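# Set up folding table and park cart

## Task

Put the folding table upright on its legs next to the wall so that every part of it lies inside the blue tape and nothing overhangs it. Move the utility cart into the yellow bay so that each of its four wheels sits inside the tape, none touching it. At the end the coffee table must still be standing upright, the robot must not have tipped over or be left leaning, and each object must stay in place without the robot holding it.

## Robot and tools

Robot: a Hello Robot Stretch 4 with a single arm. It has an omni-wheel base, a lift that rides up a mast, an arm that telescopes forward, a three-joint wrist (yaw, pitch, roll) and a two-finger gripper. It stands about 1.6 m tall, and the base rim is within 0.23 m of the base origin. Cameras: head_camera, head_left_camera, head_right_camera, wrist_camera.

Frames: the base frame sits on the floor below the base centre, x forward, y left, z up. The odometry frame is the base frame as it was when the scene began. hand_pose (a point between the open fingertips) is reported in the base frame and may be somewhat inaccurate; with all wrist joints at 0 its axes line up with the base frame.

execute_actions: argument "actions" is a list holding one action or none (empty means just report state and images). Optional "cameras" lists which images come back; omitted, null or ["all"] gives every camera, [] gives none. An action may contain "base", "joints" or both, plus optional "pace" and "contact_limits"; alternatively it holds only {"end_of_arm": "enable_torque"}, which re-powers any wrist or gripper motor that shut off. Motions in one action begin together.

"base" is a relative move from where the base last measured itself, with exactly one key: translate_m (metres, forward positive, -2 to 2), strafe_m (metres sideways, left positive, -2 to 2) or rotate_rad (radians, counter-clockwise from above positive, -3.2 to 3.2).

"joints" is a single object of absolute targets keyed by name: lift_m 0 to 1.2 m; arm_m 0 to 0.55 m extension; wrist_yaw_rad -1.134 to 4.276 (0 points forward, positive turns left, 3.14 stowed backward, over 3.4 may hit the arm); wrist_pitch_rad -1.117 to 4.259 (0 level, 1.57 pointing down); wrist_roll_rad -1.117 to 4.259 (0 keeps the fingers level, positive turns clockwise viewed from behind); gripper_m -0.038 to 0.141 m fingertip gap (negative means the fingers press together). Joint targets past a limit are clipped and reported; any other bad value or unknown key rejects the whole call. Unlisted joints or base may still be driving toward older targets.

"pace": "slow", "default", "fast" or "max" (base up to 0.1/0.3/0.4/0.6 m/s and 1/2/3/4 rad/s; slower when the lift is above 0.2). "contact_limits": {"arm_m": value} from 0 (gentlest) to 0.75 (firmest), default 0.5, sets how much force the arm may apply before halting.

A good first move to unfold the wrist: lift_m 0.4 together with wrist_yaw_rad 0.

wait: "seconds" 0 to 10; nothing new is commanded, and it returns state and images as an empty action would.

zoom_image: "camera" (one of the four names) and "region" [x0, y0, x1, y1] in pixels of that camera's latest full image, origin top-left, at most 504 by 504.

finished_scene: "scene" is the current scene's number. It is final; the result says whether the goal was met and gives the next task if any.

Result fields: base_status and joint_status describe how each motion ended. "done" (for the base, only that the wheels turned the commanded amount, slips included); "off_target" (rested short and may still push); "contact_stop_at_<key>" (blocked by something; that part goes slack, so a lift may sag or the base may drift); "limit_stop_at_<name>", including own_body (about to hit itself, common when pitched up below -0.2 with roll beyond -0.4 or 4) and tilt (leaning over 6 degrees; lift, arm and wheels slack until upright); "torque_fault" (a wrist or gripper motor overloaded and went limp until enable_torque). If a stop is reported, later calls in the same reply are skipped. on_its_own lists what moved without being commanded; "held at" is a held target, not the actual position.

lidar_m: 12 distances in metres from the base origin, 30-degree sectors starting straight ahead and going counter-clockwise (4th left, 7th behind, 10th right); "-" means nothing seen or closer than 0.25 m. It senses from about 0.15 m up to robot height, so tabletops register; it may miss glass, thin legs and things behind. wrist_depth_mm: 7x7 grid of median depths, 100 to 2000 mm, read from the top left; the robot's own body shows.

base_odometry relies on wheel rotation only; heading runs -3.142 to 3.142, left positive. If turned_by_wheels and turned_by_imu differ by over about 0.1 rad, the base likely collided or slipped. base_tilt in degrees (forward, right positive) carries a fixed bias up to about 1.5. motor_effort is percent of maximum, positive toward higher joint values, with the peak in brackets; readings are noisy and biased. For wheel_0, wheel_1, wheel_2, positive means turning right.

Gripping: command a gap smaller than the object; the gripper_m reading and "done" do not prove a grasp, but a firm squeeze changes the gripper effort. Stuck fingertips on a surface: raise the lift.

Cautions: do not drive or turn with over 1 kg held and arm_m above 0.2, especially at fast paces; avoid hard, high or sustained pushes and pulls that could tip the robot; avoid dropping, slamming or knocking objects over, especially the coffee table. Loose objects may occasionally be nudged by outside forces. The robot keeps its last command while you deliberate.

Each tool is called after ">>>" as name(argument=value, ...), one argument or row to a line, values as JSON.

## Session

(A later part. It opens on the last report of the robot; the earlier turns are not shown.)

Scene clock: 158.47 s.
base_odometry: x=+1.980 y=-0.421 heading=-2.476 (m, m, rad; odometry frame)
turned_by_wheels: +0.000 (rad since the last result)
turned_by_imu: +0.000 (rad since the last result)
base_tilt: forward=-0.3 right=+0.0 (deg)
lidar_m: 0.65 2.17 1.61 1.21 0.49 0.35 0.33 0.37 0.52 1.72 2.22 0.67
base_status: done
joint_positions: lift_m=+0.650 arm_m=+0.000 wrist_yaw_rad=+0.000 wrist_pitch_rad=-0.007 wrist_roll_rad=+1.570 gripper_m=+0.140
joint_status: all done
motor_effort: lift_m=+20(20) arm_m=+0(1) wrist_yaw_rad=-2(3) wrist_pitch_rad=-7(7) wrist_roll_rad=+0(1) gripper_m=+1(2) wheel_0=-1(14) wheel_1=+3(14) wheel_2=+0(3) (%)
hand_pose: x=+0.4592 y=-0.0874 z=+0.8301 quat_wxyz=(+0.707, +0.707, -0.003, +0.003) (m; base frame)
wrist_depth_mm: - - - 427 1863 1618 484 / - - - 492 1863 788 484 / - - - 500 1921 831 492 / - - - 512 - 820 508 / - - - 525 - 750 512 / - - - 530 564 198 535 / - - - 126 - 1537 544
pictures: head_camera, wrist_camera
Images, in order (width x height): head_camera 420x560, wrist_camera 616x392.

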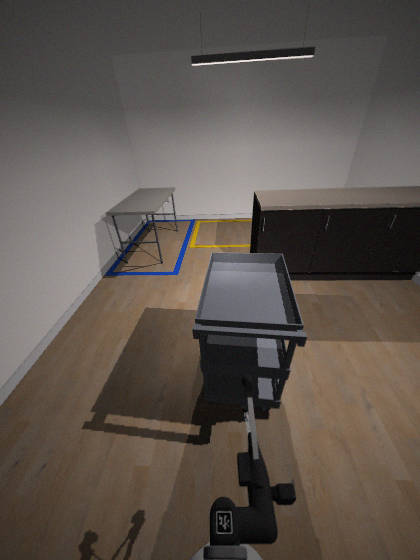

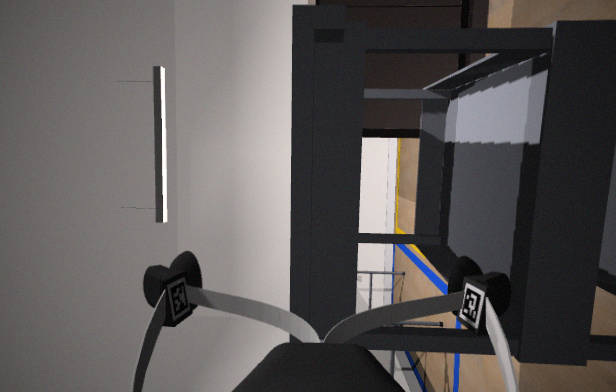

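>>> execute_actions(
  actions=[
    {"base":{"translate_m":0.24},"joints":{"lift_m":0.67}},
  ],
  cameras=[],
)

>>> execute_actions(
  actions=[
    {"joints":{"gripper_m":-0.02}},
  ],
  cameras=["wrist_camera"],
)

>>> execute_actions(
  actions=[
    {"base":{"strafe_m":-0.14},"pace":"slow"},
  ],
  cameras=[],
)

>>> execute_actions(
  actions=[
    {"base":{"translate_m":0.4}},
  ],
  cameras=["head_camera"],
)

Scene clock: 166.83 s.
base_odometry: x=+1.792 y=-0.569 heading=-2.476 (m, m, rad; odometry frame)
turned_by_wheels: +0.000 (rad since the last result)
turned_by_imu: -0.001 (rad since the last result)
base_tilt: forward=-0.4 right=+0.1 (deg)
lidar_m: 0.43 2.16 1.61 1.56 0.80 0.59 0.58 0.60 0.88 2.10 2.21 0.46
base_status: done
joint_positions: lift_m=+0.670 arm_m=+0.000 wrist_yaw_rad=+0.000 wrist_pitch_rad=-0.007 wrist_roll_rad=+1.570 gripper_m=+0.140
joint_status: all done
motor_effort: lift_m=+20(22) arm_m=+0(0) wrist_yaw_rad=-2(3) wrist_pitch_rad=-6(7) wrist_roll_rad=-1(2) gripper_m=+0(1) wheel_0=+3(4) wheel_1=+5(10) wheel_2=-4(9) (%)
hand_pose: x=+0.4592 y=-0.0874 z=+0.8501 quat_wxyz=(+0.707, +0.707, -0.003, +0.003) (m; base frame)
wrist_depth_mm: - - - 198 253 1661 564 / - - - 203 258 820 591 / - - - 208 264 854 585 / - - - 213 270 854 585 / - - - 218 276 809 574 / - - - 220 279 198 564 / - - - 126 289 1983 521
pictures: none
No camera images: the call's "cameras" was empty. Leave "cameras" out to get every camera's image.

Scene clock: 169.33 s.
base_odometry: x=+1.792 y=-0.569 heading=-2.476 (m, m, rad; odometry frame)
turned_by_wheels: +0.000 (rad since the last result)
turned_by_imu: -0.001 (rad since the last result)
base_tilt: forward=-0.5 right=-0.1 (deg)
lidar_m: 0.42 2.13 1.60 1.56 0.84 0.60 0.58 0.63 0.89 2.10 2.23 0.45
base_status: not commanded
joint_positions: lift_m=+0.670 arm_m=+0.000 wrist_yaw_rad=+0.001 wrist_pitch_rad=-0.012 wrist_roll_rad=+1.570 gripper_m=-0.020
joint_status: all done
motor_effort: lift_m=+19(20) arm_m=+0(0) wrist_yaw_rad=-5(5) wrist_pitch_rad=+7(6) wrist_roll_rad=-2(0) gripper_m=-19(20) wheel_0=+4(4) wheel_1=+5(5) wheel_2=-4(4) (%)
hand_pose: x=+0.4593 y=-0.0871 z=+0.8515 quat_wxyz=(+0.707, +0.707, -0.004, +0.005) (m; base frame)
wrist_depth_mm: - - - 195 248 1618 574 / - - - 198 253 798 603 / - - - 259 259 842 597 / - - - 265 264 866 597 / - - - 212 270 854 591 / - - 184 215 182 1661 569 / - - - 121 282 1661 535
pictures: wrist_camera
Images, in order (width x height): wrist_camera 616x392.

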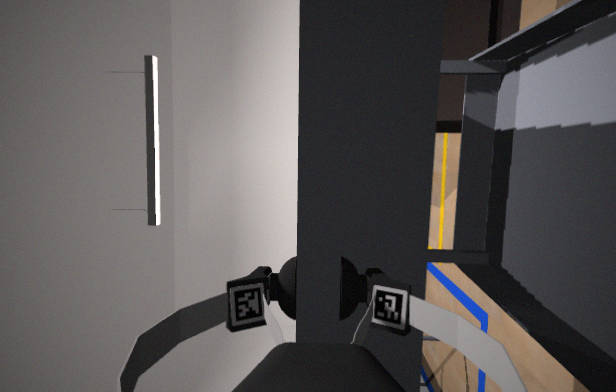

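Scene clock: 171.87 s.
base_odometry: x=+1.705 y=-0.459 heading=-2.476 (m, m, rad; odometry frame)
turned_by_wheels: +0.000 (rad since the last result)
turned_by_imu: -0.001 (rad since the last result)
base_tilt: forward=-0.4 right=+0.0 (deg)
lidar_m: 0.42 2.36 1.76 1.70 0.80 0.60 0.59 0.63 0.89 1.93 2.08 0.44
base_status: done
joint_positions: lift_m=+0.670 arm_m=+0.000 wrist_yaw_rad=+0.003 wrist_pitch_rad=-0.012 wrist_roll_rad=+1.570 gripper_m=-0.020
joint_status: not commanded
motor_effort: lift_m=+19(19) arm_m=+0(0) wrist_yaw_rad=-10(17) wrist_pitch_rad=+6(6) wrist_roll_rad=+0(1) gripper_m=-15(19) wheel_0=+4(11) wheel_1=-5(8) wheel_2=+0(6) (%)
hand_pose: x=+0.4595 y=-0.0866 z=+0.8515 quat_wxyz=(+0.707, +0.707, -0.003, +0.005) (m; base frame)
wrist_depth_mm: - - - 277 277 1618 1336 / - - - 276 276 1661 569 / - - - 274 273 866 597 / - - - 274 273 866 591 / - - - 213 270 866 591 / - - 184 212 182 809 591 / - - - 120 268 668 559
pictures: none
No camera images: the call's "cameras" was empty. Leave "cameras" out to get every camera's image.

Scene clock: 174.70 s.
base_odometry: x=+1.391 y=-0.706 heading=-2.476 (m, m, rad; odometry frame)
turned_by_wheels: +0.000 (rad since the last result)
turned_by_imu: +0.012 (rad since the last result)
base_tilt: forward=-0.4 right=-0.1 (deg)
lidar_m: 0.42 2.19 1.73 1.68 1.38 1.02 0.99 1.06 1.52 1.99 2.06 0.40
base_status: done
joint_positions: lift_m=+0.670 arm_m=+0.000 wrist_yaw_rad=+0.000 wrist_pitch_rad=-0.011 wrist_roll_rad=+1.570 gripper_m=-0.020
joint_status: not commanded
motor_effort: lift_m=+18(19) arm_m=+0(1) wrist_yaw_rad=-2(40) wrist_pitch_rad=+3(7) wrist_roll_rad=+1(0) gripper_m=-9(16) wheel_0=+5(10) wheel_1=+5(11) wheel_2=-4(22) (%)
hand_pose: x=+0.4592 y=-0.0874 z=+0.8513 quat_wxyz=(+0.707, +0.707, -0.004, +0.004) (m; base frame)
wrist_depth_mm: - - - 144 198 699 591 / - - - 149 204 768 603 / - - - 155 212 798 597 / - - - 160 219 820 585 / - - - 168 227 768 585 / - - 184 174 183 1983 549 / - - - 129 246 1576 1281
pictures: head_camera
Images, in order (width x height): head_camera 420x560.

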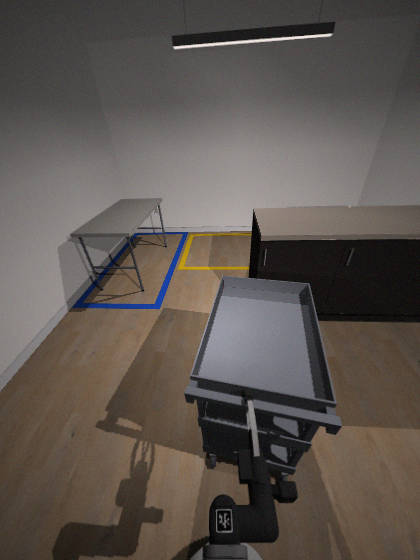

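>>> execute_actions(
  actions=[
    {"joints":{"gripper_m":0.14}},
  ],
  cameras=[],
)

>>> execute_actions(
  actions=[
    {"base":{"translate_m":-0.25}},
  ],
  cameras=[],
)

>>> execute_actions(
  actions=[
    {"base":{"strafe_m":-0.5},"joints":{"gripper_m":0.0,"lift_m":0.5}},
  ],
  cameras=[],
)

>>> execute_actions(
  actions=[
    {"base":{"translate_m":0.25},"joints":{"arm_m":0.5}},
  ],
  cameras=["head_camera"],
)

>>> execute_actions(
  actions=[
    {"base":{"strafe_m":0.6},"pace":"slow"},
  ],
  cameras=["head_camera"],
)

Scene clock: 183.87 s.
base_odometry: x=+1.391 y=-0.706 heading=-2.476 (m, m, rad; odometry frame)
turned_by_wheels: +0.000 (rad since the last result)
turned_by_imu: -0.002 (rad since the last result)
base_tilt: forward=-0.4 right=+0.0 (deg)
lidar_m: 0.43 2.21 1.73 1.69 1.35 1.02 0.99 1.04 1.49 1.99 2.04 0.42
base_status: not commanded
joint_positions: lift_m=+0.670 arm_m=+0.000 wrist_yaw_rad=+0.000 wrist_pitch_rad=-0.011 wrist_roll_rad=+1.570 gripper_m=+0.140
joint_status: all done
motor_effort: lift_m=+18(18) arm_m=+0(0) wrist_yaw_rad=-2(1) wrist_pitch_rad=+2(4) wrist_roll_rad=-1(0) gripper_m=+1(11) wheel_0=+5(4) wheel_1=+5(5) wheel_2=-4(4) (%)
hand_pose: x=+0.4592 y=-0.0874 z=+0.8514 quat_wxyz=(+0.707, +0.707, -0.004, +0.004) (m; base frame)
wrist_depth_mm: - - - 149 202 732 585 / - - - 154 208 768 597 / - - - 160 217 798 597 / - - - 167 225 820 597 / - - - 175 235 820 591 / - - - 180 189 1983 554 / - - - 126 252 1708 1281
pictures: none
No camera images: the call's "cameras" was empty. Leave "cameras" out to get every camera's image.

Scene clock: 186.17 s.
base_odometry: x=+1.588 y=-0.552 heading=-2.476 (m, m, rad; odometry frame)
turned_by_wheels: +0.000 (rad since the last result)
turned_by_imu: -0.001 (rad since the last result)
base_tilt: forward=-0.5 right=+0.0 (deg)
lidar_m: 0.64 2.33 1.75 1.69 1.00 0.75 0.73 0.77 1.11 1.97 2.10 0.65
base_status: done
joint_positions: lift_m=+0.670 arm_m=+0.000 wrist_yaw_rad=+0.000 wrist_pitch_rad=-0.007 wrist_roll_rad=+1.570 gripper_m=+0.140
joint_status: not commanded
motor_effort: lift_m=+18(18) arm_m=+0(0) wrist_yaw_rad=-2(4) wrist_pitch_rad=-7(10) wrist_roll_rad=+1(0) gripper_m=+1(1) wheel_0=-3(9) wheel_1=-5(11) wheel_2=+3(11) (%)
hand_pose: x=+0.4592 y=-0.0874 z=+0.8503 quat_wxyz=(+0.707, +0.707, -0.003, +0.003) (m; base frame)
wrist_depth_mm: - - - - 433 436 439 / - - - 452 991 878 585 / - - - 462 1537 866 591 / - - - 484 1098 878 539 / - - - 504 - 809 496 / - - - 462 517 197 512 / - - - 126 - 1618 530
pictures: none
No camera images: the call's "cameras" was empty. Leave "cameras" out to get every camera's image.

Scene clock: 189.17 s.
base_odometry: x=+1.279 y=-0.158 heading=-2.476 (m, m, rad; odometry frame)
turned_by_wheels: +0.000 (rad since the last result)
turned_by_imu: -0.003 (rad since the last result)
base_tilt: forward=-0.2 right=+0.0 (deg)
lidar_m: 0.63 0.60 2.26 2.17 1.07 0.79 0.78 0.82 1.20 1.45 1.58 1.74
base_status: done
joint_positions: lift_m=+0.500 arm_m=+0.000 wrist_yaw_rad=+0.000 wrist_pitch_rad=-0.007 wrist_roll_rad=+1.570 gripper_m=+0.000
joint_status: all done
motor_effort: lift_m=+15(15) arm_m=+0(0) wrist_yaw_rad=-3(2) wrist_pitch_rad=-7(7) wrist_roll_rad=-1(0) gripper_m=-4(4) wheel_0=+1(14) wheel_1=-3(14) wheel_2=+0(2) (%)
hand_pose: x=+0.4592 y=-0.0874 z=+0.6805 quat_wxyz=(+0.707, +0.707, -0.003, +0.003) (m; base frame)
wrist_depth_mm: - - - 1464 1464 1499 1042 / - - - 1499 1499 1499 1042 / - - - 1537 1537 1464 1025 / - - - 1537 1499 1537 1042 / - - - 1025 1060 1366 976 / - - 820 196 189 1060 831 / - - 549 130 603 991 788
pictures: none
No camera images: the call's "cameras" was empty. Leave "cameras" out to get every camera's image.

Scene clock: 191.70 s.
base_odometry: x=+1.082 y=-0.313 heading=-2.476 (m, m, rad; odometry frame)
turned_by_wheels: +0.000 (rad since the last result)
turned_by_imu: +0.000 (rad since the last result)
base_tilt: forward=-0.4 right=+0.2 (deg)
lidar_m: 0.52 0.36 0.59 2.17 1.40 1.08 1.01 1.08 1.54 1.47 1.61 1.52
base_status: done
joint_positions: lift_m=+0.500 arm_m=+0.499 wrist_yaw_rad=+0.000 wrist_pitch_rad=-0.007 wrist_roll_rad=+1.570 gripper_m=+0.000
joint_status: all done
motor_effort: lift_m=+15(15) arm_m=+6(7) wrist_yaw_rad=-3(1) wrist_pitch_rad=-7(6) wrist_roll_rad=-1(1) gripper_m=-6(4) wheel_0=+4(8) wheel_1=+4(10) wheel_2=-4(11) (%)
hand_pose: x=+0.9583 y=-0.0874 z=+0.6805 quat_wxyz=(+0.707, +0.707, -0.003, +0.003) (m; base frame)
wrist_depth_mm: - - 759 750 750 741 741 / - - 759 778 750 750 750 / - - 778 778 768 759 759 / - - 798 788 778 778 768 / - - 809 788 788 778 778 / - - 798 196 188 788 854 / - - - 130 - 1025 960
pictures: head_camera
Images, in order (width x height): head_camera 420x560.

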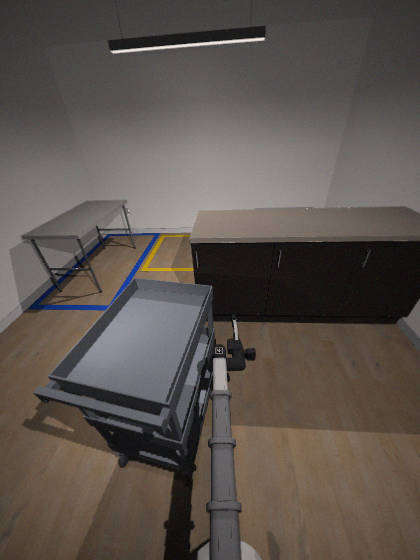

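Scene clock: 198.83 s.
base_odometry: x=+1.453 y=-0.785 heading=-2.476 (m, m, rad; odometry frame)
turned_by_wheels: -0.001 (rad since the last result)
turned_by_imu: -0.003 (rad since the last result)
base_tilt: forward=-0.5 right=+0.0 (deg)
lidar_m: 0.59 0.58 1.64 1.57 1.37 1.01 0.98 1.03 1.51 2.09 2.05 0.84
base_status: done
joint_positions: lift_m=+0.500 arm_m=+0.499 wrist_yaw_rad=+0.000 wrist_pitch_rad=-0.007 wrist_roll_rad=+1.570 gripper_m=+0.000
joint_status: not commanded
motor_effort: lift_m=+16(16) arm_m=+6(7) wrist_yaw_rad=-3(4) wrist_pitch_rad=-6(7) wrist_roll_rad=-1(0) gripper_m=-3(4) wheel_0=-5(18) wheel_1=+4(10) wheel_2=-5(13) (%)
hand_pose: x=+0.9583 y=-0.0874 z=+0.6805 quat_wxyz=(+0.707, +0.707, -0.003, +0.003) (m; base frame)
wrist_depth_mm: 133 192 798 788 788 778 250 / 132 192 960 1098 1060 809 289 / 133 193 362 - - 353 319 / 133 194 362 - - 410 327 / 134 195 368 544 535 473 324 / 135 197 296 196 189 469 324 / 136 186 357 130 - 382 322
pictures: head_camera
Images, in order (width x height): head_camera 420x560.

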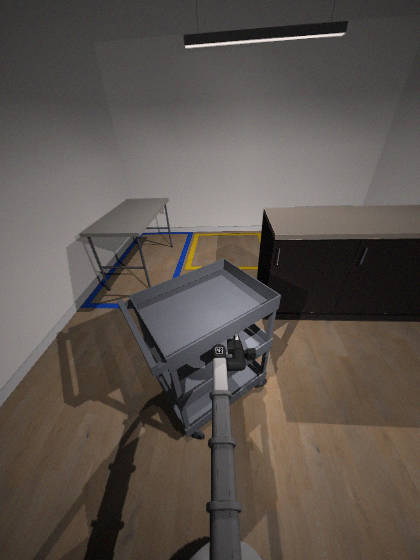

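>>> execute_actions(
  actions=[
    {"joints":{"arm_m":0.0}},
  ],
  cameras=[],
)

>>> execute_actions(
  actions=[
    {"base":{"strafe_m":-0.3}},
  ],
  cameras=[],
)

>>> execute_actions(
  actions=[
    {"base":{"translate_m":0.5}},
  ],
  cameras=["head_camera"],
)

>>> execute_actions(
  actions=[
    {"base":{"strafe_m":0.5},"pace":"slow"},
  ],
  cameras=["head_camera"],
)

Scene clock: 210.97 s.
base_odometry: x=+1.453 y=-0.785 heading=-2.476 (m, m, rad; odometry frame)
turned_by_wheels: +0.000 (rad since the last result)
turned_by_imu: -0.002 (rad since the last result)
base_tilt: forward=-0.4 right=+0.1 (deg)
lidar_m: 0.60 0.57 1.63 1.58 1.35 1.00 0.99 1.04 1.52 2.07 2.03 0.87
base_status: not commanded
joint_positions: lift_m=+0.500 arm_m=+0.001 wrist_yaw_rad=+0.000 wrist_pitch_rad=-0.007 wrist_roll_rad=+1.570 gripper_m=+0.000
joint_status: all done
motor_effort: lift_m=+16(15) arm_m=-7(6) wrist_yaw_rad=-2(2) wrist_pitch_rad=-8(7) wrist_roll_rad=-1(0) gripper_m=-4(4) wheel_0=-4(5) wheel_1=+3(3) wheel_2=-5(6) (%)
hand_pose: x=+0.4605 y=-0.0874 z=+0.6804 quat_wxyz=(+0.707, +0.707, -0.003, +0.002) (m; base frame)
wrist_depth_mm: - - - 1281 1255 1308 1060 / - - - 1281 1308 1255 1008 / - - 634 - 683 1281 750 / - - 569 - 917 991 809 / - - 525 - 976 521 788 / - - 469 196 188 477 809 / - - 430 130 842 424 798
pictures: none
No camera images: the call's "cameras" was empty. Leave "cameras" out to get every camera's image.

Scene clock: 213.30 s.
base_odometry: x=+1.268 y=-0.549 heading=-2.476 (m, m, rad; odometry frame)
turned_by_wheels: +0.000 (rad since the last result)
turned_by_imu: -0.001 (rad since the last result)
base_tilt: forward=-0.2 right=+0.1 (deg)
lidar_m: 0.78 0.72 0.77 1.89 1.37 1.04 1.01 1.06 1.53 1.77 1.94 1.52
base_status: done
joint_positions: lift_m=+0.500 arm_m=+0.001 wrist_yaw_rad=+0.000 wrist_pitch_rad=-0.007 wrist_roll_rad=+1.570 gripper_m=+0.000
joint_status: not commanded
motor_effort: lift_m=+16(16) arm_m=-6(6) wrist_yaw_rad=-2(2) wrist_pitch_rad=-7(7) wrist_roll_rad=+0(1) gripper_m=-5(4) wheel_0=+3(10) wheel_1=-2(15) wheel_2=+0(1) (%)
hand_pose: x=+0.4605 y=-0.0874 z=+0.6804 quat_wxyz=(+0.707, +0.707, -0.003, +0.002) (m; base frame)
wrist_depth_mm: - - - 1281 1229 1229 1060 / - - - 1255 1281 1281 1042 / - - - 1281 1281 1281 1042 / - - - - - 1366 1025 / - - - - - 1430 960 / - - 654 196 188 1025 759 / - - 585 129 597 976 788
pictures: none
No camera images: the call's "cameras" was empty. Leave "cameras" out to get every camera's image.

Scene clock: 216.43 s.
base_odometry: x=+0.874 y=-0.857 heading=-2.476 (m, m, rad; odometry frame)
turned_by_wheels: +0.000 (rad since the last result)
turned_by_imu: -0.001 (rad since the last result)
base_tilt: forward=-0.3 right=+0.0 (deg)
lidar_m: 0.34 0.30 0.32 0.44 1.99 1.56 1.51 1.59 1.86 1.82 1.36 1.01
base_status: done
joint_positions: lift_m=+0.500 arm_m=+0.001 wrist_yaw_rad=+0.000 wrist_pitch_rad=-0.007 wrist_roll_rad=+1.570 gripper_m=+0.000
joint_status: not commanded
motor_effort: lift_m=+16(16) arm_m=-6(7) wrist_yaw_rad=-2(1) wrist_pitch_rad=-7(7) wrist_roll_rad=+0(1) gripper_m=-3(5) wheel_0=+3(9) wheel_1=+4(11) wheel_2=-3(19) (%)
hand_pose: x=+0.4605 y=-0.0874 z=+0.6804 quat_wxyz=(+0.707, +0.707, -0.003, +0.002) (m; base frame)
wrist_depth_mm: - - 778 768 759 759 750 / - - 778 788 778 768 759 / - - 798 798 778 778 788 / - - - 798 788 788 842 / - - - - - 1537 1025 / - - - 196 188 1576 1008 / - - - 130 - 1281 1025
pictures: head_camera
Images, in order (width x height): head_camera 420x560.

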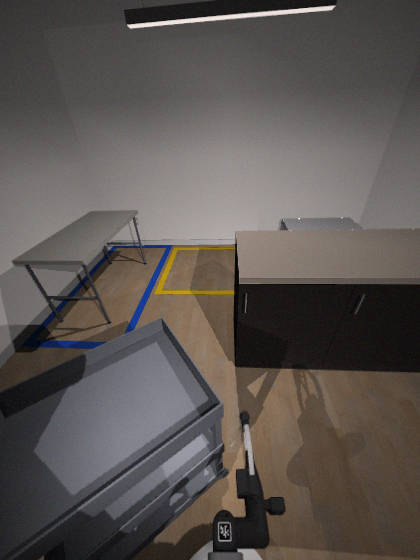

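Scene clock: 222.57 s.
base_odometry: x=+1.183 y=-1.250 heading=-2.476 (m, m, rad; odometry frame)
turned_by_wheels: +0.000 (rad since the last result)
turned_by_imu: -0.001 (rad since the last result)
base_tilt: forward=-0.6 right=+0.0 (deg)
lidar_m: 0.33 0.34 0.44 1.36 1.43 1.51 1.48 1.54 2.26 2.32 1.38 1.15
base_status: done
joint_positions: lift_m=+0.500 arm_m=+0.001 wrist_yaw_rad=-0.003 wrist_pitch_rad=-0.007 wrist_roll_rad=+1.571 gripper_m=+0.000
joint_status: not commanded
motor_effort: lift_m=+16(16) arm_m=-6(6) wrist_yaw_rad=+7(48) wrist_pitch_rad=-6(7) wrist_roll_rad=-1(3) gripper_m=-4(5) wheel_0=-5(14) wheel_1=+5(9) wheel_2=-3(1) (%)
hand_pose: x=+0.4601 y=-0.0883 z=+0.6804 quat_wxyz=(+0.707, +0.707, -0.004, +0.001) (m; base frame)
wrist_depth_mm: - - - 1182 1160 1138 1008 / - - - - - 1618 1042 / - - - - - 1576 1042 / - - - - - 1576 1042 / - - - - - 1576 1025 / 197 223 265 193 186 469 347 / 161 165 163 120 162 160 161
pictures: head_camera
Images, in order (width x height): head_camera 420x560.

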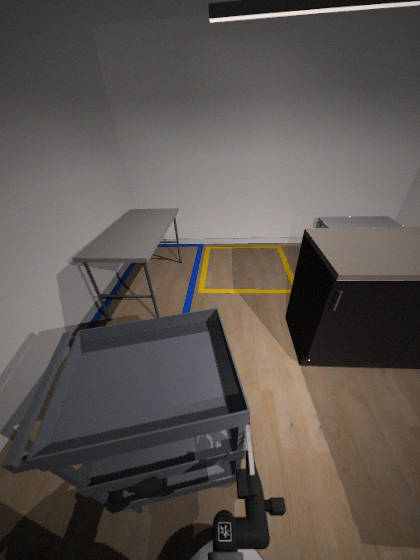

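>>> execute_actions(
  actions=[
    {"base":{"strafe_m":-0.65}},
  ],
  cameras=[],
)

>>> execute_actions(
  actions=[
    {"base":{"rotate_rad":1.55},"joints":{"lift_m":0.65,"gripper_m":0.14}},
  ],
  cameras=[],
)

>>> execute_actions(
  actions=[
    {"base":{"strafe_m":-0.5}},
  ],
  cameras=["head_camera"],
)

Scene clock: 233.97 s.
base_odometry: x=+0.782 y=-0.739 heading=-2.476 (m, m, rad; odometry frame)
turned_by_wheels: +0.000 (rad since the last result)
turned_by_imu: -0.004 (rad since the last result)
base_tilt: forward=-0.5 right=+0.1 (deg)
lidar_m: 0.97 0.86 0.68 1.13 2.08 1.58 1.52 1.59 1.74 1.67 1.33 1.02
base_status: done
joint_positions: lift_m=+0.500 arm_m=+0.001 wrist_yaw_rad=+0.000 wrist_pitch_rad=-0.007 wrist_roll_rad=+1.570 gripper_m=+0.000
joint_status: not commanded
motor_effort: lift_m=+16(16) arm_m=-6(6) wrist_yaw_rad=-1(8) wrist_pitch_rad=-7(6) wrist_roll_rad=+0(2) gripper_m=-4(3) wheel_0=+3(12) wheel_1=-2(11) wheel_2=+0(1) (%)
hand_pose: x=+0.4604 y=-0.0875 z=+0.6804 quat_wxyz=(+0.707, +0.707, -0.003, +0.002) (m; base frame)
wrist_depth_mm: - - 759 768 750 741 750 / - - 788 768 768 759 768 / - - 788 778 778 768 768 / - - 809 788 798 778 768 / - - - 798 788 788 788 / - - - 196 189 1576 1042 / - - - 130 - 1281 1025
pictures: none
No camera images: the call's "cameras" was empty. Leave "cameras" out to get every camera's image.

Scene clock: 236.33 s.
base_odometry: x=+0.782 y=-0.739 heading=-0.927 (m, m, rad; odometry frame)
turned_by_wheels: +1.549 (rad since the last result)
turned_by_imu: +1.576 (rad since the last result)
base_tilt: forward=-0.4 right=+0.0 (deg)
lidar_m: 1.08 2.07 1.57 1.49 1.60 1.76 1.69 1.36 1.01 0.98 0.87 0.67
base_status: done
joint_positions: lift_m=+0.650 arm_m=+0.001 wrist_yaw_rad=+0.000 wrist_pitch_rad=-0.007 wrist_roll_rad=+1.570 gripper_m=+0.140
joint_status: all done
motor_effort: lift_m=+20(21) arm_m=-6(6) wrist_yaw_rad=-1(2) wrist_pitch_rad=-7(7) wrist_roll_rad=+0(2) gripper_m=+1(5) wheel_0=-4(8) wheel_1=-4(11) wheel_2=-4(8) (%)
hand_pose: x=+0.4604 y=-0.0874 z=+0.8301 quat_wxyz=(+0.707, +0.707, -0.003, +0.003) (m; base frame)
wrist_depth_mm: 1808 1808 1708 512 1708 842 525 / 1808 1863 1808 723 1808 842 931 / 1863 1863 1808 1808 1808 917 1160 / 1863 1921 1863 1808 1756 1756 1229 / 1863 1863 1863 1808 1808 1756 1255 / 1921 1921 1863 1863 1863 197 1255 / 1921 1921 1921 126 1863 1808 1281
pictures: none
No camera images: the call's "cameras" was empty. Leave "cameras" out to get every camera's image.

Scene clock: 239.33 s.
base_odometry: x=+0.382 y=-1.039 heading=-0.927 (m, m, rad; odometry frame)
turned_by_wheels: +0.000 (rad since the last result)
turned_by_imu: -0.003 (rad since the last result)
base_tilt: forward=-0.2 right=+0.0 (deg)
lidar_m: 0.55 2.10 2.08 2.00 2.13 1.80 1.73 0.70 0.49 0.48 1.68 0.65
base_status: done
joint_positions: lift_m=+0.650 arm_m=+0.001 wrist_yaw_rad=+0.000 wrist_pitch_rad=-0.007 wrist_roll_rad=+1.570 gripper_m=+0.140
joint_status: not commanded
motor_effort: lift_m=+20(20) arm_m=-6(6) wrist_yaw_rad=-2(2) wrist_pitch_rad=-6(7) wrist_roll_rad=-1(2) gripper_m=+0(0) wheel_0=+2(8) wheel_1=-3(13) wheel_2=+0(5) (%)
hand_pose: x=+0.4604 y=-0.0874 z=+0.8301 quat_wxyz=(+0.707, +0.707, -0.003, +0.003) (m; base frame)
wrist_depth_mm: 1808 1708 1756 1708 1756 1756 1138 / 1808 1756 1863 421 1756 1756 517 / 1863 1863 1808 410 1808 778 559 / 1863 1863 1808 399 1008 820 554 / 1863 1863 1863 389 1808 768 554 / 1863 1863 1808 377 377 198 549 / 1921 1863 1808 126 1863 759 549
pictures: head_camera
Images, in order (width x height): head_camera 420x560.

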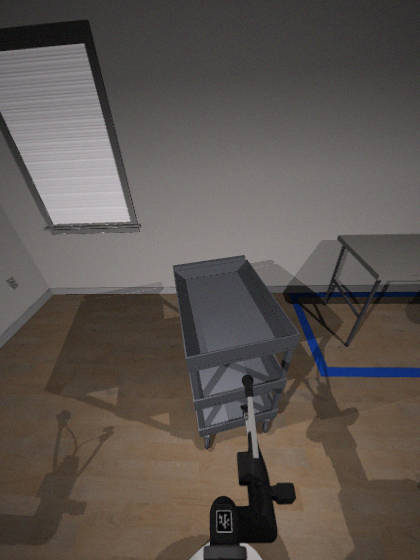

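>>> execute_actions(
  actions=[
    {"base":{"translate_m":0.2}},
  ],
  cameras=[],
)

>>> execute_actions(
  actions=[
    {"joints":{"gripper_m":0.02}},
  ],
  cameras=[],
)

>>> execute_actions(
  actions=[
    {"base":{"translate_m":-0.35}},
  ],
  cameras=[],
)

>>> execute_actions(
  actions=[
    {"base":{"strafe_m":0.5},"pace":"slow"},
  ],
  cameras=["head_camera"],
)

Scene clock: 246.77 s.
base_odometry: x=+0.502 y=-1.199 heading=-0.927 (m, m, rad; odometry frame)
turned_by_wheels: +0.000 (rad since the last result)
turned_by_imu: -0.002 (rad since the last result)
base_tilt: forward=-0.4 right=+0.2 (deg)
lidar_m: 0.36 0.37 2.05 1.98 2.14 1.99 1.81 0.72 0.51 0.52 1.43 0.41
base_status: done
joint_positions: lift_m=+0.650 arm_m=+0.001 wrist_yaw_rad=+0.000 wrist_pitch_rad=-0.007 wrist_roll_rad=+1.570 gripper_m=+0.140
joint_status: not commanded
motor_effort: lift_m=+20(20) arm_m=-6(6) wrist_yaw_rad=-1(2) wrist_pitch_rad=-8(6) wrist_roll_rad=-1(1) gripper_m=+0(0) wheel_0=+2(8) wheel_1=+4(9) wheel_2=-3(17) (%)
hand_pose: x=+0.4604 y=-0.0874 z=+0.8301 quat_wxyz=(+0.707, +0.707, -0.003, +0.003) (m; base frame)
wrist_depth_mm: 1576 1576 1537 216 216 1537 1281 / 1618 1618 1576 210 208 1537 504 / 1661 1618 1618 204 203 1537 549 / 1618 1661 1618 198 196 798 554 / 1708 1661 1618 193 191 768 554 / 1661 1661 224 186 186 197 554 / 1708 1661 1661 126 182 741 549
pictures: none
No camera images: the call's "cameras" was empty. Leave "cameras" out to get every camera's image.

Scene clock: 248.93 s.
base_odometry: x=+0.502 y=-1.199 heading=-0.927 (m, m, rad; odometry frame)
turned_by_wheels: +0.000 (rad since the last result)
turned_by_imu: -0.001 (rad since the last result)
base_tilt: forward=-0.3 right=-0.1 (deg)
lidar_m: 0.34 0.37 2.08 1.99 2.14 1.98 1.80 0.71 0.52 0.55 1.43 0.43
base_status: not commanded
joint_positions: lift_m=+0.650 arm_m=+0.001 wrist_yaw_rad=+0.001 wrist_pitch_rad=+0.007 wrist_roll_rad=+1.571 gripper_m=+0.020
joint_status: all done
on_its_own: wrist_pitch_rad is at rest, and its effort (-49) is outside its rest range (-23 to +23)
motor_effort: lift_m=+20(20) arm_m=-6(6) wrist_yaw_rad=-5(6) wrist_pitch_rad=-49(49) wrist_roll_rad=-3(3) gripper_m=-20(20) wheel_0=+2(2) wheel_1=+3(4) wheel_2=-3(3) (%)
hand_pose: x=+0.4605 y=-0.0870 z=+0.8259 quat_wxyz=(+0.707, +0.707, +0.003, -0.002) (m; base frame)
wrist_depth_mm: 1618 1576 1576 206 208 1499 1229 / 1576 1576 1537 200 201 1499 480 / 1618 1618 1576 193 195 759 525 / 1618 1576 1576 188 189 768 525 / 1661 1618 1661 182 183 778 530 / 1661 1661 179 178 179 179 530 / 1661 1708 1618 142 174 715 488
pictures: none
No camera images: the call's "cameras" was empty. Leave "cameras" out to get every camera's image.

Scene clock: 251.60 s.
base_odometry: x=+0.292 y=-0.919 heading=-0.927 (m, m, rad; odometry frame)
turned_by_wheels: +0.000 (rad since the last result)
turned_by_imu: +0.000 (rad since the last result)
base_tilt: forward=-0.4 right=+0.0 (deg)
lidar_m: 0.38 0.40 2.06 2.03 2.15 1.64 1.58 0.68 0.50 0.48 0.50 0.42
base_status: done
joint_positions: lift_m=+0.650 arm_m=+0.001 wrist_yaw_rad=+0.000 wrist_pitch_rad=+0.006 wrist_roll_rad=+1.569 gripper_m=+0.020
joint_status: not commanded
on_its_own: wrist_pitch_rad is at rest, and its effort (-45) is outside its rest range (-23 to +23)
motor_effort: lift_m=+20(20) arm_m=-6(6) wrist_yaw_rad=-1(16) wrist_pitch_rad=-45(49) wrist_roll_rad=+4(5) gripper_m=-18(20) wheel_0=-2(8) wheel_1=-5(9) wheel_2=+5(15) (%)
hand_pose: x=+0.4604 y=-0.0875 z=+0.8264 quat_wxyz=(+0.708, +0.706, +0.002, -0.002) (m; base frame)
wrist_depth_mm: 1921 1983 1921 185 186 1921 1255 / 1921 1921 1921 184 184 1708 512 / 1921 1983 1983 183 182 768 530 / 1983 1983 1983 183 182 788 535 / - 1983 1983 182 182 778 525 / 1983 1983 182 182 181 179 517 / - - 1983 145 180 691 492
pictures: none
No camera images: the call's "cameras" was empty. Leave "cameras" out to get every camera's image.

Scene clock: 257.73 s.
base_odometry: x=+0.692 y=-0.619 heading=-0.927 (m, m, rad; odometry frame)
turned_by_wheels: +0.000 (rad since the last result)
turned_by_imu: -0.002 (rad since the last result)
base_tilt: forward=-0.4 right=+0.0 (deg)
lidar_m: 0.42 2.09 1.56 1.49 1.60 1.61 1.55 1.36 0.99 0.96 0.35 0.33
base_status: done
joint_positions: lift_m=+0.650 arm_m=+0.001 wrist_yaw_rad=-0.006 wrist_pitch_rad=+0.005 wrist_roll_rad=+1.567 gripper_m=+0.020
joint_status: not commanded
on_its_own: wrist_yaw_rad is at rest, and its effort (+16) is outside its rest range (-13 to +13); wrist_pitch_rad is at rest, and its effort (-40) is outside its rest range (-23 to +23)
motor_effort: lift_m=+20(20) arm_m=-5(6) wrist_yaw_rad=+16(21) wrist_pitch_rad=-40(44) wrist_roll_rad=+7(8) gripper_m=-20(19) wheel_0=-7(8) wheel_1=+3(10) wheel_2=+0(4) (%)
hand_pose: x=+0.4598 y=-0.0891 z=+0.8267 quat_wxyz=(+0.708, +0.706, +0.000, -0.004) (m; base frame)
wrist_depth_mm: 1983 1921 - - - - 512 / 1983 1983 - - - - 530 / 1983 1983 108 108 107 109 539 / 1983 1983 131 126 125 549 508 / 1983 - 165 151 149 1708 469 / - - 184 188 185 177 1229 / - - - 120 330 340 334
pictures: head_camera
Images, in order (width x height): head_camera 420x560.

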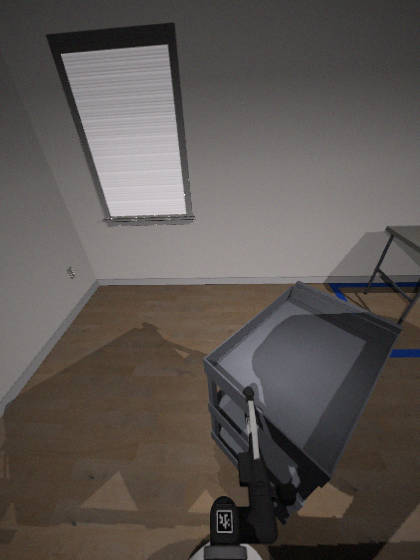

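>>> execute_actions(
  actions=[
    {"joints":{"gripper_m":0.14}},
  ],
  cameras=[],
)

>>> execute_actions(
  actions=[
    {"base":{"translate_m":-0.2}},
  ],
  cameras=[],
)

>>> execute_actions(
  actions=[
    {"base":{"strafe_m":0.65}},
  ],
  cameras=[],
)

>>> execute_actions(
  actions=[
    {"base":{"translate_m":0.75}},
  ],
  cameras=[],
)

>>> execute_actions(
  actions=[
    {"base":{"rotate_rad":-1.545}},
  ],
  cameras=[],
)

>>> execute_actions(
  actions=[
    {"base":{"translate_m":0.3}},
  ],
  cameras=["head_camera"],
)

>>> execute_actions(
  actions=[
    {"joints":{"gripper_m":0.02}},
  ],
  cameras=[],
)

>>> execute_actions(
  actions=[
    {"base":{"strafe_m":0.35},"pace":"slow"},
  ],
  cameras=["head_camera"],
)

Scene clock: 269.30 s.
base_odometry: x=+0.692 y=-0.619 heading=-0.927 (m, m, rad; odometry frame)
turned_by_wheels: +0.000 (rad since the last result)
turned_by_imu: -0.001 (rad since the last result)
base_tilt: forward=-0.4 right=+0.1 (deg)
lidar_m: 0.41 2.08 1.57 1.51 1.58 1.61 1.56 1.35 1.00 0.96 0.34 0.33
base_status: not commanded
joint_positions: lift_m=+0.650 arm_m=+0.001 wrist_yaw_rad=+0.000 wrist_pitch_rad=-0.007 wrist_roll_rad=+1.570 gripper_m=+0.140
joint_status: all done
motor_effort: lift_m=+20(20) arm_m=-5(5) wrist_yaw_rad=-2(17) wrist_pitch_rad=-8(41) wrist_roll_rad=+1(8) gripper_m=+0(19) wheel_0=-3(6) wheel_1=+3(3) wheel_2=+0(0) (%)
hand_pose: x=+0.4602 y=-0.0873 z=+0.8299 quat_wxyz=(+0.707, +0.707, -0.002, +0.002) (m; base frame)
wrist_depth_mm: 1921 1921 - - - - 525 / 1983 1983 105 103 102 - 544 / 1983 1983 118 113 112 114 549 / - 1983 - 133 132 1576 517 / - - 1983 162 159 1661 477 / - - 1983 194 186 197 1281 / - - - 126 343 343 768
pictures: none
No camera images: the call's "cameras" was empty. Leave "cameras" out to get every camera's image.

Scene clock: 271.37 s.
base_odometry: x=+0.572 y=-0.460 heading=-0.927 (m, m, rad; odometry frame)
turned_by_wheels: +0.000 (rad since the last result)
turned_by_imu: -0.001 (rad since the last result)
base_tilt: forward=-0.6 right=-0.1 (deg)
lidar_m: 0.55 2.09 1.57 1.51 1.61 1.39 1.36 1.34 1.00 0.96 1.01 0.50
base_status: done
joint_positions: lift_m=+0.650 arm_m=+0.001 wrist_yaw_rad=+0.000 wrist_pitch_rad=-0.007 wrist_roll_rad=+1.570 gripper_m=+0.140
joint_status: not commanded
motor_effort: lift_m=+20(20) arm_m=-5(5) wrist_yaw_rad=-2(2) wrist_pitch_rad=-9(9) wrist_roll_rad=+0(1) gripper_m=+1(2) wheel_0=-3(10) wheel_1=-4(9) wheel_2=+2(11) (%)
hand_pose: x=+0.4602 y=-0.0874 z=+0.8300 quat_wxyz=(+0.707, +0.707, -0.002, +0.002) (m; base frame)
wrist_depth_mm: - - - 224 223 227 225 / - - - 253 264 854 564 / - - - 291 - 798 554 / - - - 343 - 732 554 / - - - 433 - 661 549 / - - - 500 549 198 512 / - - - 126 - 1863 1255
pictures: none
No camera images: the call's "cameras" was empty. Leave "cameras" out to get every camera's image.

Scene clock: 274.87 s.
base_odometry: x=+1.092 y=-0.070 heading=-0.927 (m, m, rad; odometry frame)
turned_by_wheels: +0.000 (rad since the last result)
turned_by_imu: +0.001 (rad since the last result)
base_tilt: forward=-0.4 right=+0.1 (deg)
lidar_m: 2.34 1.17 0.88 0.86 0.92 1.33 1.30 1.38 1.68 1.61 0.94 0.94
base_status: done
joint_positions: lift_m=+0.650 arm_m=+0.001 wrist_yaw_rad=+0.000 wrist_pitch_rad=-0.007 wrist_roll_rad=+1.570 gripper_m=+0.140
joint_status: not commanded
motor_effort: lift_m=+19(20) arm_m=-5(5) wrist_yaw_rad=-2(2) wrist_pitch_rad=-9(8) wrist_roll_rad=+0(1) gripper_m=-1(0) wheel_0=-1(8) wheel_1=+3(13) wheel_2=+0(6) (%)
hand_pose: x=+0.4602 y=-0.0874 z=+0.8301 quat_wxyz=(+0.707, +0.707, -0.002, +0.002) (m; base frame)
wrist_depth_mm: - - - - - 1921 1308 / - - - - - 1983 1281 / - - - - - 1863 1281 / - - - - - 1863 1255 / - - - - - 1756 1281 / - - - - - 197 1255 / 1983 - - 126 - 1921 1255
pictures: none
No camera images: the call's "cameras" was empty. Leave "cameras" out to get every camera's image.

Scene clock: 278.83 s.
base_odometry: x=+1.542 y=-0.669 heading=-0.927 (m, m, rad; odometry frame)
turned_by_wheels: +0.000 (rad since the last result)
turned_by_imu: -0.001 (rad since the last result)
base_tilt: forward=-0.4 right=+0.1 (deg)
lidar_m: 1.60 1.17 0.89 0.83 0.88 1.27 2.05 2.15 0.86 0.57 0.81 1.71
base_status: done
joint_positions: lift_m=+0.650 arm_m=+0.001 wrist_yaw_rad=+0.000 wrist_pitch_rad=-0.007 wrist_roll_rad=+1.570 gripper_m=+0.140
joint_status: not commanded
motor_effort: lift_m=+19(19) arm_m=-5(5) wrist_yaw_rad=-2(2) wrist_pitch_rad=-7(7) wrist_roll_rad=+0(1) gripper_m=+1(1) wheel_0=+3(10) wheel_1=+4(7) wheel_2=-2(9) (%)
hand_pose: x=+0.4602 y=-0.0874 z=+0.8301 quat_wxyz=(+0.707, +0.707, -0.002, +0.002) (m; base frame)
wrist_depth_mm: 1464 1397 1430 1397 1397 1397 1281 / 1464 1430 1464 1397 1430 1430 1255 / 1464 1464 1464 1397 1397 1397 1281 / 1464 1464 1464 1464 1430 1430 1255 / 1499 1464 1430 1430 1430 1430 1255 / 1499 1464 1464 1464 1464 197 1255 / 1576 1499 1499 126 1464 1499 1255
pictures: none
No camera images: the call's "cameras" was empty. Leave "cameras" out to get every camera's image.

Scene clock: 280.87 s.
base_odometry: x=+1.542 y=-0.669 heading=-2.471 (m, m, rad; odometry frame)
turned_by_wheels: -1.544 (rad since the last result)
turned_by_imu: -1.572 (rad since the last result)
base_tilt: forward=-0.4 right=+0.2 (deg)
lidar_m: 0.57 0.85 1.64 1.63 1.18 0.86 0.85 0.91 1.30 2.00 2.20 0.79
base_status: done
joint_positions: lift_m=+0.650 arm_m=+0.001 wrist_yaw_rad=+0.000 wrist_pitch_rad=-0.007 wrist_roll_rad=+1.570 gripper_m=+0.140
joint_status: not commanded
motor_effort: lift_m=+19(19) arm_m=-5(4) wrist_yaw_rad=-2(2) wrist_pitch_rad=-8(8) wrist_roll_rad=+0(0) gripper_m=+0(1) wheel_0=+2(7) wheel_1=+3(11) wheel_2=+3(5) (%)
hand_pose: x=+0.4602 y=-0.0874 z=+0.8301 quat_wxyz=(+0.707, +0.707, -0.002, +0.002) (m; base frame)
wrist_depth_mm: - - - 1366 1430 1430 1281 / - - - 1430 1430 1430 1138 / - - - 591 - 750 569 / - - - 504 - 820 496 / - - - 445 - 768 496 / - - - 397 387 197 549 / - - - 126 379 384 377
pictures: none
No camera images: the call's "cameras" was empty. Leave "cameras" out to get every camera's image.

Scene clock: 283.33 s.
base_odometry: x=+1.307 y=-0.855 heading=-2.471 (m, m, rad; odometry frame)
turned_by_wheels: +0.000 (rad since the last result)
turned_by_imu: -0.001 (rad since the last result)
base_tilt: forward=-0.5 right=+0.1 (deg)
lidar_m: 0.30 0.39 1.66 1.61 1.58 1.19 1.16 1.20 1.75 2.06 1.85 0.47
base_status: done
joint_positions: lift_m=+0.650 arm_m=+0.001 wrist_yaw_rad=-0.004 wrist_pitch_rad=-0.006 wrist_roll_rad=+1.570 gripper_m=+0.140
joint_status: not commanded
motor_effort: lift_m=+19(19) arm_m=-4(5) wrist_yaw_rad=+10(22) wrist_pitch_rad=-11(11) wrist_roll_rad=+0(0) gripper_m=+0(1) wheel_0=+2(7) wheel_1=+4(7) wheel_2=-6(11) (%)
hand_pose: x=+0.4597 y=-0.0885 z=+0.8298 quat_wxyz=(+0.707, +0.707, -0.003, +0.001) (m; base frame)
wrist_depth_mm: - - - 368 366 366 364 / - - - 300 1118 1118 1098 / - - - 256 271 1808 492 / - - - 225 230 1921 539 / - - - 200 204 691 549 / - - 202 181 181 194 549 / - - - 122 164 741 549
pictures: head_camera
Images, in order (width x height): head_camera 420x560.

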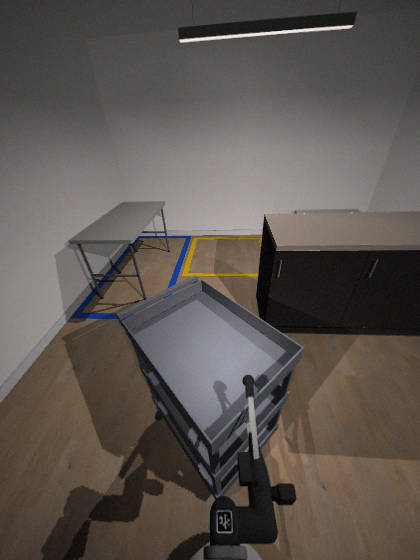

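Scene clock: 285.50 s.
base_odometry: x=+1.307 y=-0.856 heading=-2.471 (m, m, rad; odometry frame)
turned_by_wheels: +0.000 (rad since the last result)
turned_by_imu: +0.000 (rad since the last result)
base_tilt: forward=-0.4 right=-0.1 (deg)
lidar_m: 0.30 0.38 1.67 1.60 1.61 1.18 1.15 1.21 1.75 2.07 1.84 0.42
base_status: not commanded
joint_positions: lift_m=+0.650 arm_m=+0.001 wrist_yaw_rad=+0.005 wrist_pitch_rad=+0.004 wrist_roll_rad=+1.570 gripper_m=+0.020
joint_status: all done
on_its_own: wrist_yaw_rad is at rest, and its effort (-15) is outside its rest range (-13 to +13); wrist_pitch_rad is at rest, and its effort (-40) is outside its rest range (-23 to +23)
motor_effort: lift_m=+19(19) arm_m=-4(4) wrist_yaw_rad=-15(15) wrist_pitch_rad=-40(40) wrist_roll_rad=-1(0) gripper_m=-19(19) wheel_0=+2(3) wheel_1=+5(4) wheel_2=-4(6) (%)
hand_pose: x=+0.4605 y=-0.0861 z=+0.8269 quat_wxyz=(+0.707, +0.707, +0.003, +0.000) (m; base frame)
wrist_depth_mm: - - - 322 347 349 345 / - - - 273 1118 1138 1098 / - - - 238 252 1708 477 / - - - 211 221 1863 530 / - - - 190 193 715 535 / - - 179 172 172 180 521 / - - - 137 155 715 477
pictures: none
No camera images: the call's "cameras" was empty. Leave "cameras" out to get every camera's image.

Scene clock: 290.13 s.
base_odometry: x=+1.524 y=-1.130 heading=-2.471 (m, m, rad; odometry frame)
turned_by_wheels: +0.000 (rad since the last result)
turned_by_imu: -0.002 (rad since the last result)
base_tilt: forward=-0.5 right=+0.1 (deg)
lidar_m: 0.35 1.73 1.32 1.24 1.33 1.16 1.13 1.19 1.70 2.41 1.85 0.42
base_status: done
joint_positions: lift_m=+0.650 arm_m=+0.001 wrist_yaw_rad=-0.005 wrist_pitch_rad=+0.003 wrist_roll_rad=+1.568 gripper_m=+0.020
joint_status: not commanded
on_its_own: wrist_pitch_rad is at rest, and its effort (-37) is outside its rest range (-23 to +23)
motor_effort: lift_m=+19(19) arm_m=-4(4) wrist_yaw_rad=+13(28) wrist_pitch_rad=-37(39) wrist_roll_rad=+8(7) gripper_m=-17(19) wheel_0=-7(14) wheel_1=+5(7) wheel_2=-1(3) (%)
hand_pose: x=+0.4596 y=-0.0889 z=+0.8273 quat_wxyz=(+0.708, +0.706, -0.001, -0.003) (m; base frame)
wrist_depth_mm: - - - 183 182 1430 496 / - - - 180 180 750 539 / - - - 178 177 768 539 / - - - 175 175 768 539 / - - - 173 172 759 535 / - - 174 170 170 177 521 / - - - 139 167 1708 477
pictures: head_camera
Images, in order (width x height): head_camera 420x560.

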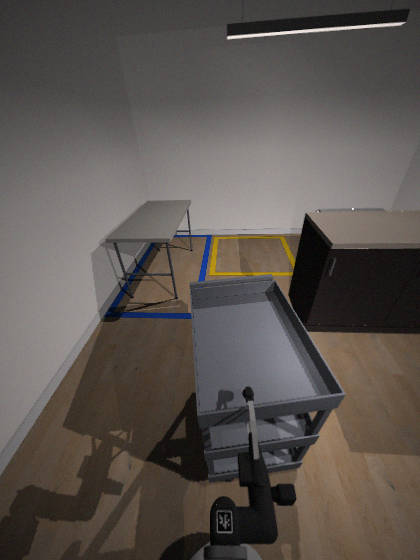

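>>> execute_actions(
  actions=[
    {"base":{"strafe_m":0.05},"pace":"slow"},
  ],
  cameras=[],
)

>>> execute_actions(
  actions=[
    {"base":{"translate_m":0.5}},
  ],
  cameras=["head_camera"],
)

Scene clock: 294.73 s.
base_odometry: x=+1.555 y=-1.169 heading=-2.471 (m, m, rad; odometry frame)
turned_by_wheels: +0.000 (rad since the last result)
turned_by_imu: -0.002 (rad since the last result)
base_tilt: forward=-0.6 right=+0.0 (deg)
lidar_m: 0.37 1.65 1.25 1.21 1.28 1.17 1.13 1.17 1.73 2.46 1.85 0.39
base_status: done
joint_positions: lift_m=+0.650 arm_m=+0.001 wrist_yaw_rad=-0.005 wrist_pitch_rad=+0.003 wrist_roll_rad=+1.568 gripper_m=+0.020
joint_status: not commanded
on_its_own: wrist_pitch_rad is at rest, and its effort (-37) is outside its rest range (-23 to +23)
motor_effort: lift_m=+19(19) arm_m=-4(4) wrist_yaw_rad=+13(18) wrist_pitch_rad=-37(36) wrist_roll_rad=+7(7) gripper_m=-19(19) wheel_0=-7(15) wheel_1=+3(7) wheel_2=+0(2) (%)
hand_pose: x=+0.4596 y=-0.0889 z=+0.8273 quat_wxyz=(+0.708, +0.706, -0.001, -0.003) (m; base frame)
wrist_depth_mm: - - - 171 171 1537 517 / - - - 171 170 750 544 / - - - 171 170 778 539 / - - - 171 170 768 535 / - - - 170 169 768 535 / - - 174 170 169 177 521 / - - - 140 169 1863 473
pictures: none
No camera images: the call's "cameras" was empty. Leave "cameras" out to get every camera's image.

Scene clock: 297.90 s.
base_odometry: x=+1.164 y=-1.479 heading=-2.471 (m, m, rad; odometry frame)
turned_by_wheels: +0.000 (rad since the last result)
turned_by_imu: -0.001 (rad since the last result)
base_tilt: forward=-0.5 right=+0.1 (deg)
lidar_m: 0.38 1.42 1.21 1.18 1.27 1.66 1.62 1.73 2.48 2.50 1.20 0.40
base_status: done
joint_positions: lift_m=+0.650 arm_m=+0.000 wrist_yaw_rad=+0.000 wrist_pitch_rad=+0.003 wrist_roll_rad=+1.568 gripper_m=+0.020
joint_status: not commanded
on_its_own: wrist_pitch_rad is at rest, and its effort (-38) is outside its rest range (-23 to +23)
motor_effort: lift_m=+19(19) arm_m=-2(4) wrist_yaw_rad=+0(14) wrist_pitch_rad=-38(38) wrist_roll_rad=+5(8) gripper_m=-18(20) wheel_0=+3(11) wheel_1=+3(11) wheel_2=-2(11) (%)
hand_pose: x=+0.4598 y=-0.0876 z=+0.8271 quat_wxyz=(+0.708, +0.706, +0.001, -0.001) (m; base frame)
wrist_depth_mm: - - - 161 160 1808 530 / - - - 163 161 750 539 / - - - 164 163 750 539 / - - - 166 165 759 535 / - - - 168 167 759 535 / - - 175 170 169 177 521 / - - - 140 170 1863 439
pictures: head_camera
Images, in order (width x height): head_camera 420x560.

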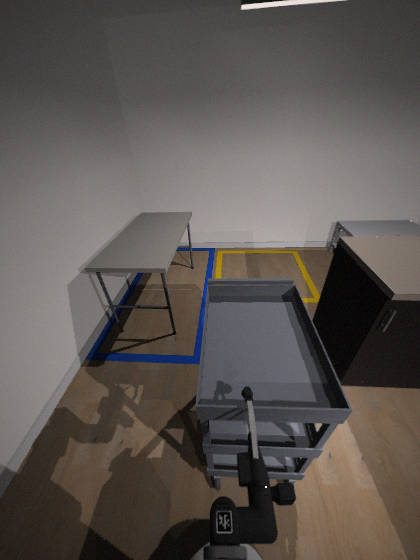

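>>> execute_actions(
  actions=[
    {"base":{"translate_m":0.5}},
  ],
  cameras=[],
)

>>> execute_actions(
  actions=[
    {"base":{"strafe_m":-0.1},"pace":"slow"},
  ],
  cameras=["head_camera"],
)

Scene clock: 304.30 s.
base_odometry: x=+0.772 y=-1.790 heading=-2.471 (m, m, rad; odometry frame)
turned_by_wheels: +0.000 (rad since the last result)
turned_by_imu: -0.002 (rad since the last result)
base_tilt: forward=-0.5 right=+0.0 (deg)
lidar_m: 0.36 0.96 1.18 1.15 1.24 1.80 2.13 2.26 2.60 1.25 0.48 0.39
base_status: done
joint_positions: lift_m=+0.650 arm_m=+0.000 wrist_yaw_rad=-0.001 wrist_pitch_rad=+0.003 wrist_roll_rad=+1.567 gripper_m=+0.020
joint_status: not commanded
on_its_own: wrist_pitch_rad is at rest, and its effort (-38) is outside its rest range (-23 to +23)
motor_effort: lift_m=+19(19) arm_m=-3(2) wrist_yaw_rad=+2(6) wrist_pitch_rad=-38(38) wrist_roll_rad=+9(10) gripper_m=-19(18) wheel_0=+3(12) wheel_1=+4(9) wheel_2=-3(19) (%)
hand_pose: x=+0.4597 y=-0.0878 z=+0.8272 quat_wxyz=(+0.709, +0.706, +0.001, -0.002) (m; base frame)
wrist_depth_mm: - - - 146 145 683 549 / - - - 150 150 715 539 / - - - 154 153 732 535 / - - - 159 158 759 535 / - - - 163 163 732 530 / - - 174 169 168 178 496 / - - - 141 172 1863 424
pictures: none
No camera images: the call's "cameras" was empty. Leave "cameras" out to get every camera's image.

Scene clock: 306.43 s.
base_odometry: x=+0.710 y=-1.712 heading=-2.471 (m, m, rad; odometry frame)
turned_by_wheels: +0.000 (rad since the last result)
turned_by_imu: +0.000 (rad since the last result)
base_tilt: forward=-0.4 right=+0.0 (deg)
lidar_m: 0.38 0.99 1.27 1.23 1.37 1.96 2.12 2.25 2.50 1.25 0.74 0.39
base_status: done
joint_positions: lift_m=+0.650 arm_m=+0.000 wrist_yaw_rad=+0.006 wrist_pitch_rad=+0.003 wrist_roll_rad=+1.573 gripper_m=+0.020
joint_status: not commanded
on_its_own: wrist_yaw_rad is at rest, and its effort (-21) is outside its rest range (-13 to +13); wrist_pitch_rad is at rest, and its effort (-37) is outside its rest range (-23 to +23)
motor_effort: lift_m=+19(19) arm_m=-2(3) wrist_yaw_rad=-21(23) wrist_pitch_rad=-37(37) wrist_roll_rad=-11(9) gripper_m=-18(19) wheel_0=+6(15) wheel_1=-4(10) wheel_2=+0(2) (%)
hand_pose: x=+0.4604 y=-0.0855 z=+0.8272 quat_wxyz=(+0.706, +0.708, +0.003, +0.001) (m; base frame)
wrist_depth_mm: - - - 165 164 1921 521 / - - - 165 165 732 544 / - - - 167 166 768 539 / - - - 168 167 768 535 / - - - 169 169 768 535 / - - 175 170 169 180 521 / - - - 140 170 1863 442
pictures: head_camera
Images, in order (width x height): head_camera 420x560.

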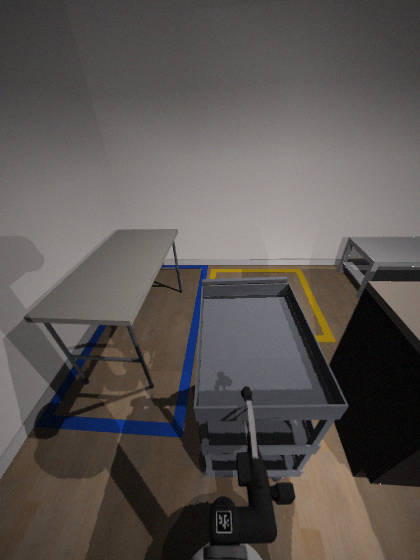

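Need back-wall distance ≈3.35: 1.2 more.

>>> execute_actions(
  actions=[
    {"base":{"translate_m":0.65}},
  ],
  cameras=[],
)

>>> execute_actions(
  actions=[
    {"base":{"strafe_m":-0.08},"pace":"slow"},
  ],
  cameras=[],
)

>>> execute_actions(
  actions=[
    {"base":{"translate_m":0.55}},
  ],
  cameras=["head_camera"],
)

Scene clock: 314.77 s.
base_odometry: x=+0.201 y=-2.116 heading=-2.470 (m, m, rad; odometry frame)
turned_by_wheels: +0.000 (rad since the last result)
turned_by_imu: -0.004 (rad since the last result)
base_tilt: forward=-0.4 right=+0.1 (deg)
lidar_m: 0.39 0.64 0.50 1.10 1.31 1.85 2.79 2.95 0.69 0.67 0.47 0.39
base_status: done
joint_positions: lift_m=+0.650 arm_m=+0.000 wrist_yaw_rad=-0.005 wrist_pitch_rad=+0.004 wrist_roll_rad=+1.566 gripper_m=+0.020
joint_status: not commanded
on_its_own: wrist_pitch_rad is at rest, and its effort (-38) is outside its rest range (-23 to +23)
motor_effort: lift_m=+19(19) arm_m=-2(2) wrist_yaw_rad=+12(21) wrist_pitch_rad=-38(37) wrist_roll_rad=+10(10) gripper_m=-19(19) wheel_0=+1(13) wheel_1=+4(11) wheel_2=-3(23) (%)
hand_pose: x=+0.4594 y=-0.0887 z=+0.8271 quat_wxyz=(+0.709, +0.706, +0.000, -0.003) (m; base frame)
wrist_depth_mm: 1708 1708 139 136 135 676 549 / 1756 1756 144 142 141 699 544 / 1708 1756 1708 147 147 741 535 / 1756 1808 1708 154 154 768 535 / 1756 1756 1808 161 160 715 535 / 1808 1808 175 169 168 178 484 / 1808 1863 1808 142 175 1708 418
pictures: none
No camera images: the call's "cameras" was empty. Leave "cameras" out to get every camera's image.

Scene clock: 316.70 s.
base_odometry: x=+0.151 y=-2.053 heading=-2.470 (m, m, rad; odometry frame)
turned_by_wheels: +0.000 (rad since the last result)
turned_by_imu: +0.000 (rad since the last result)
base_tilt: forward=-0.4 right=+0.1 (deg)
lidar_m: 0.38 0.73 0.59 1.07 1.39 2.01 2.79 2.95 0.62 0.59 0.52 0.41
base_status: done
joint_positions: lift_m=+0.650 arm_m=+0.000 wrist_yaw_rad=+0.006 wrist_pitch_rad=+0.003 wrist_roll_rad=+1.573 gripper_m=+0.020
joint_status: not commanded
on_its_own: wrist_yaw_rad is at rest, and its effort (-19) is outside its rest range (-13 to +13); wrist_pitch_rad is at rest, and its effort (-37) is outside its rest range (-23 to +23)
motor_effort: lift_m=+19(19) arm_m=-2(2) wrist_yaw_rad=-19(19) wrist_pitch_rad=-37(38) wrist_roll_rad=-8(11) gripper_m=-19(18) wheel_0=+6(15) wheel_1=-5(7) wheel_2=+0(2) (%)
hand_pose: x=+0.4603 y=-0.0857 z=+0.8272 quat_wxyz=(+0.706, +0.708, +0.003, +0.001) (m; base frame)
wrist_depth_mm: 1661 1661 1661 149 148 691 544 / 1708 1708 1708 153 152 732 539 / 1808 1756 1756 156 156 759 539 / 1808 1756 1756 161 160 768 539 / 1863 1808 1863 165 164 732 530 / 1863 1863 174 170 169 180 500 / 1921 1863 1808 141 172 1708 424
pictures: none
No camera images: the call's "cameras" was empty. Leave "cameras" out to get every camera's image.

Scene clock: 320.00 s.
base_odometry: x=-0.279 y=-2.395 heading=-2.470 (m, m, rad; odometry frame)
turned_by_wheels: +0.000 (rad since the last result)
turned_by_imu: -0.003 (rad since the last result)
base_tilt: forward=-0.6 right=+0.1 (deg)
lidar_m: 0.40 0.65 0.52 0.50 0.54 1.95 3.40 0.86 0.67 1.04 0.42 0.39
base_status: done
joint_positions: lift_m=+0.650 arm_m=+0.000 wrist_yaw_rad=-0.005 wrist_pitch_rad=+0.004 wrist_roll_rad=+1.566 gripper_m=+0.020
joint_status: not commanded
on_its_own: wrist_pitch_rad is at rest, and its effort (-38) is outside its rest range (-23 to +23)
motor_effort: lift_m=+19(19) arm_m=-2(3) wrist_yaw_rad=+11(19) wrist_pitch_rad=-38(38) wrist_roll_rad=+10(10) gripper_m=-19(19) wheel_0=+1(10) wheel_1=+4(9) wheel_2=-5(18) (%)
hand_pose: x=+0.4594 y=-0.0887 z=+0.8271 quat_wxyz=(+0.709, +0.705, +0.000, -0.003) (m; base frame)
wrist_depth_mm: 1160 1138 128 126 125 661 554 / 1182 1182 136 133 132 699 544 / 1182 1182 144 140 139 732 539 / 1205 1205 1205 149 148 699 539 / 1229 1229 1205 159 158 1182 517 / 1229 1229 175 170 169 178 473 / 1281 1229 1229 143 178 1229 1118
pictures: head_camera
Images, in order (width x height): head_camera 420x560.

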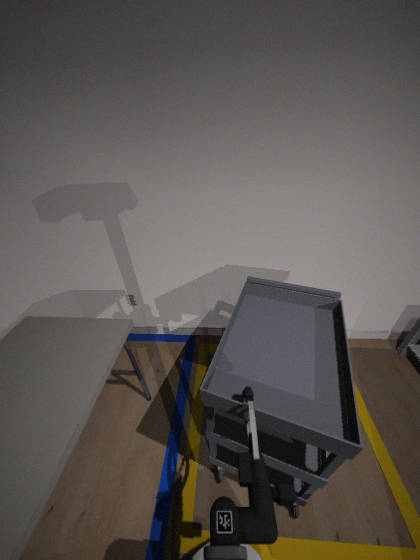

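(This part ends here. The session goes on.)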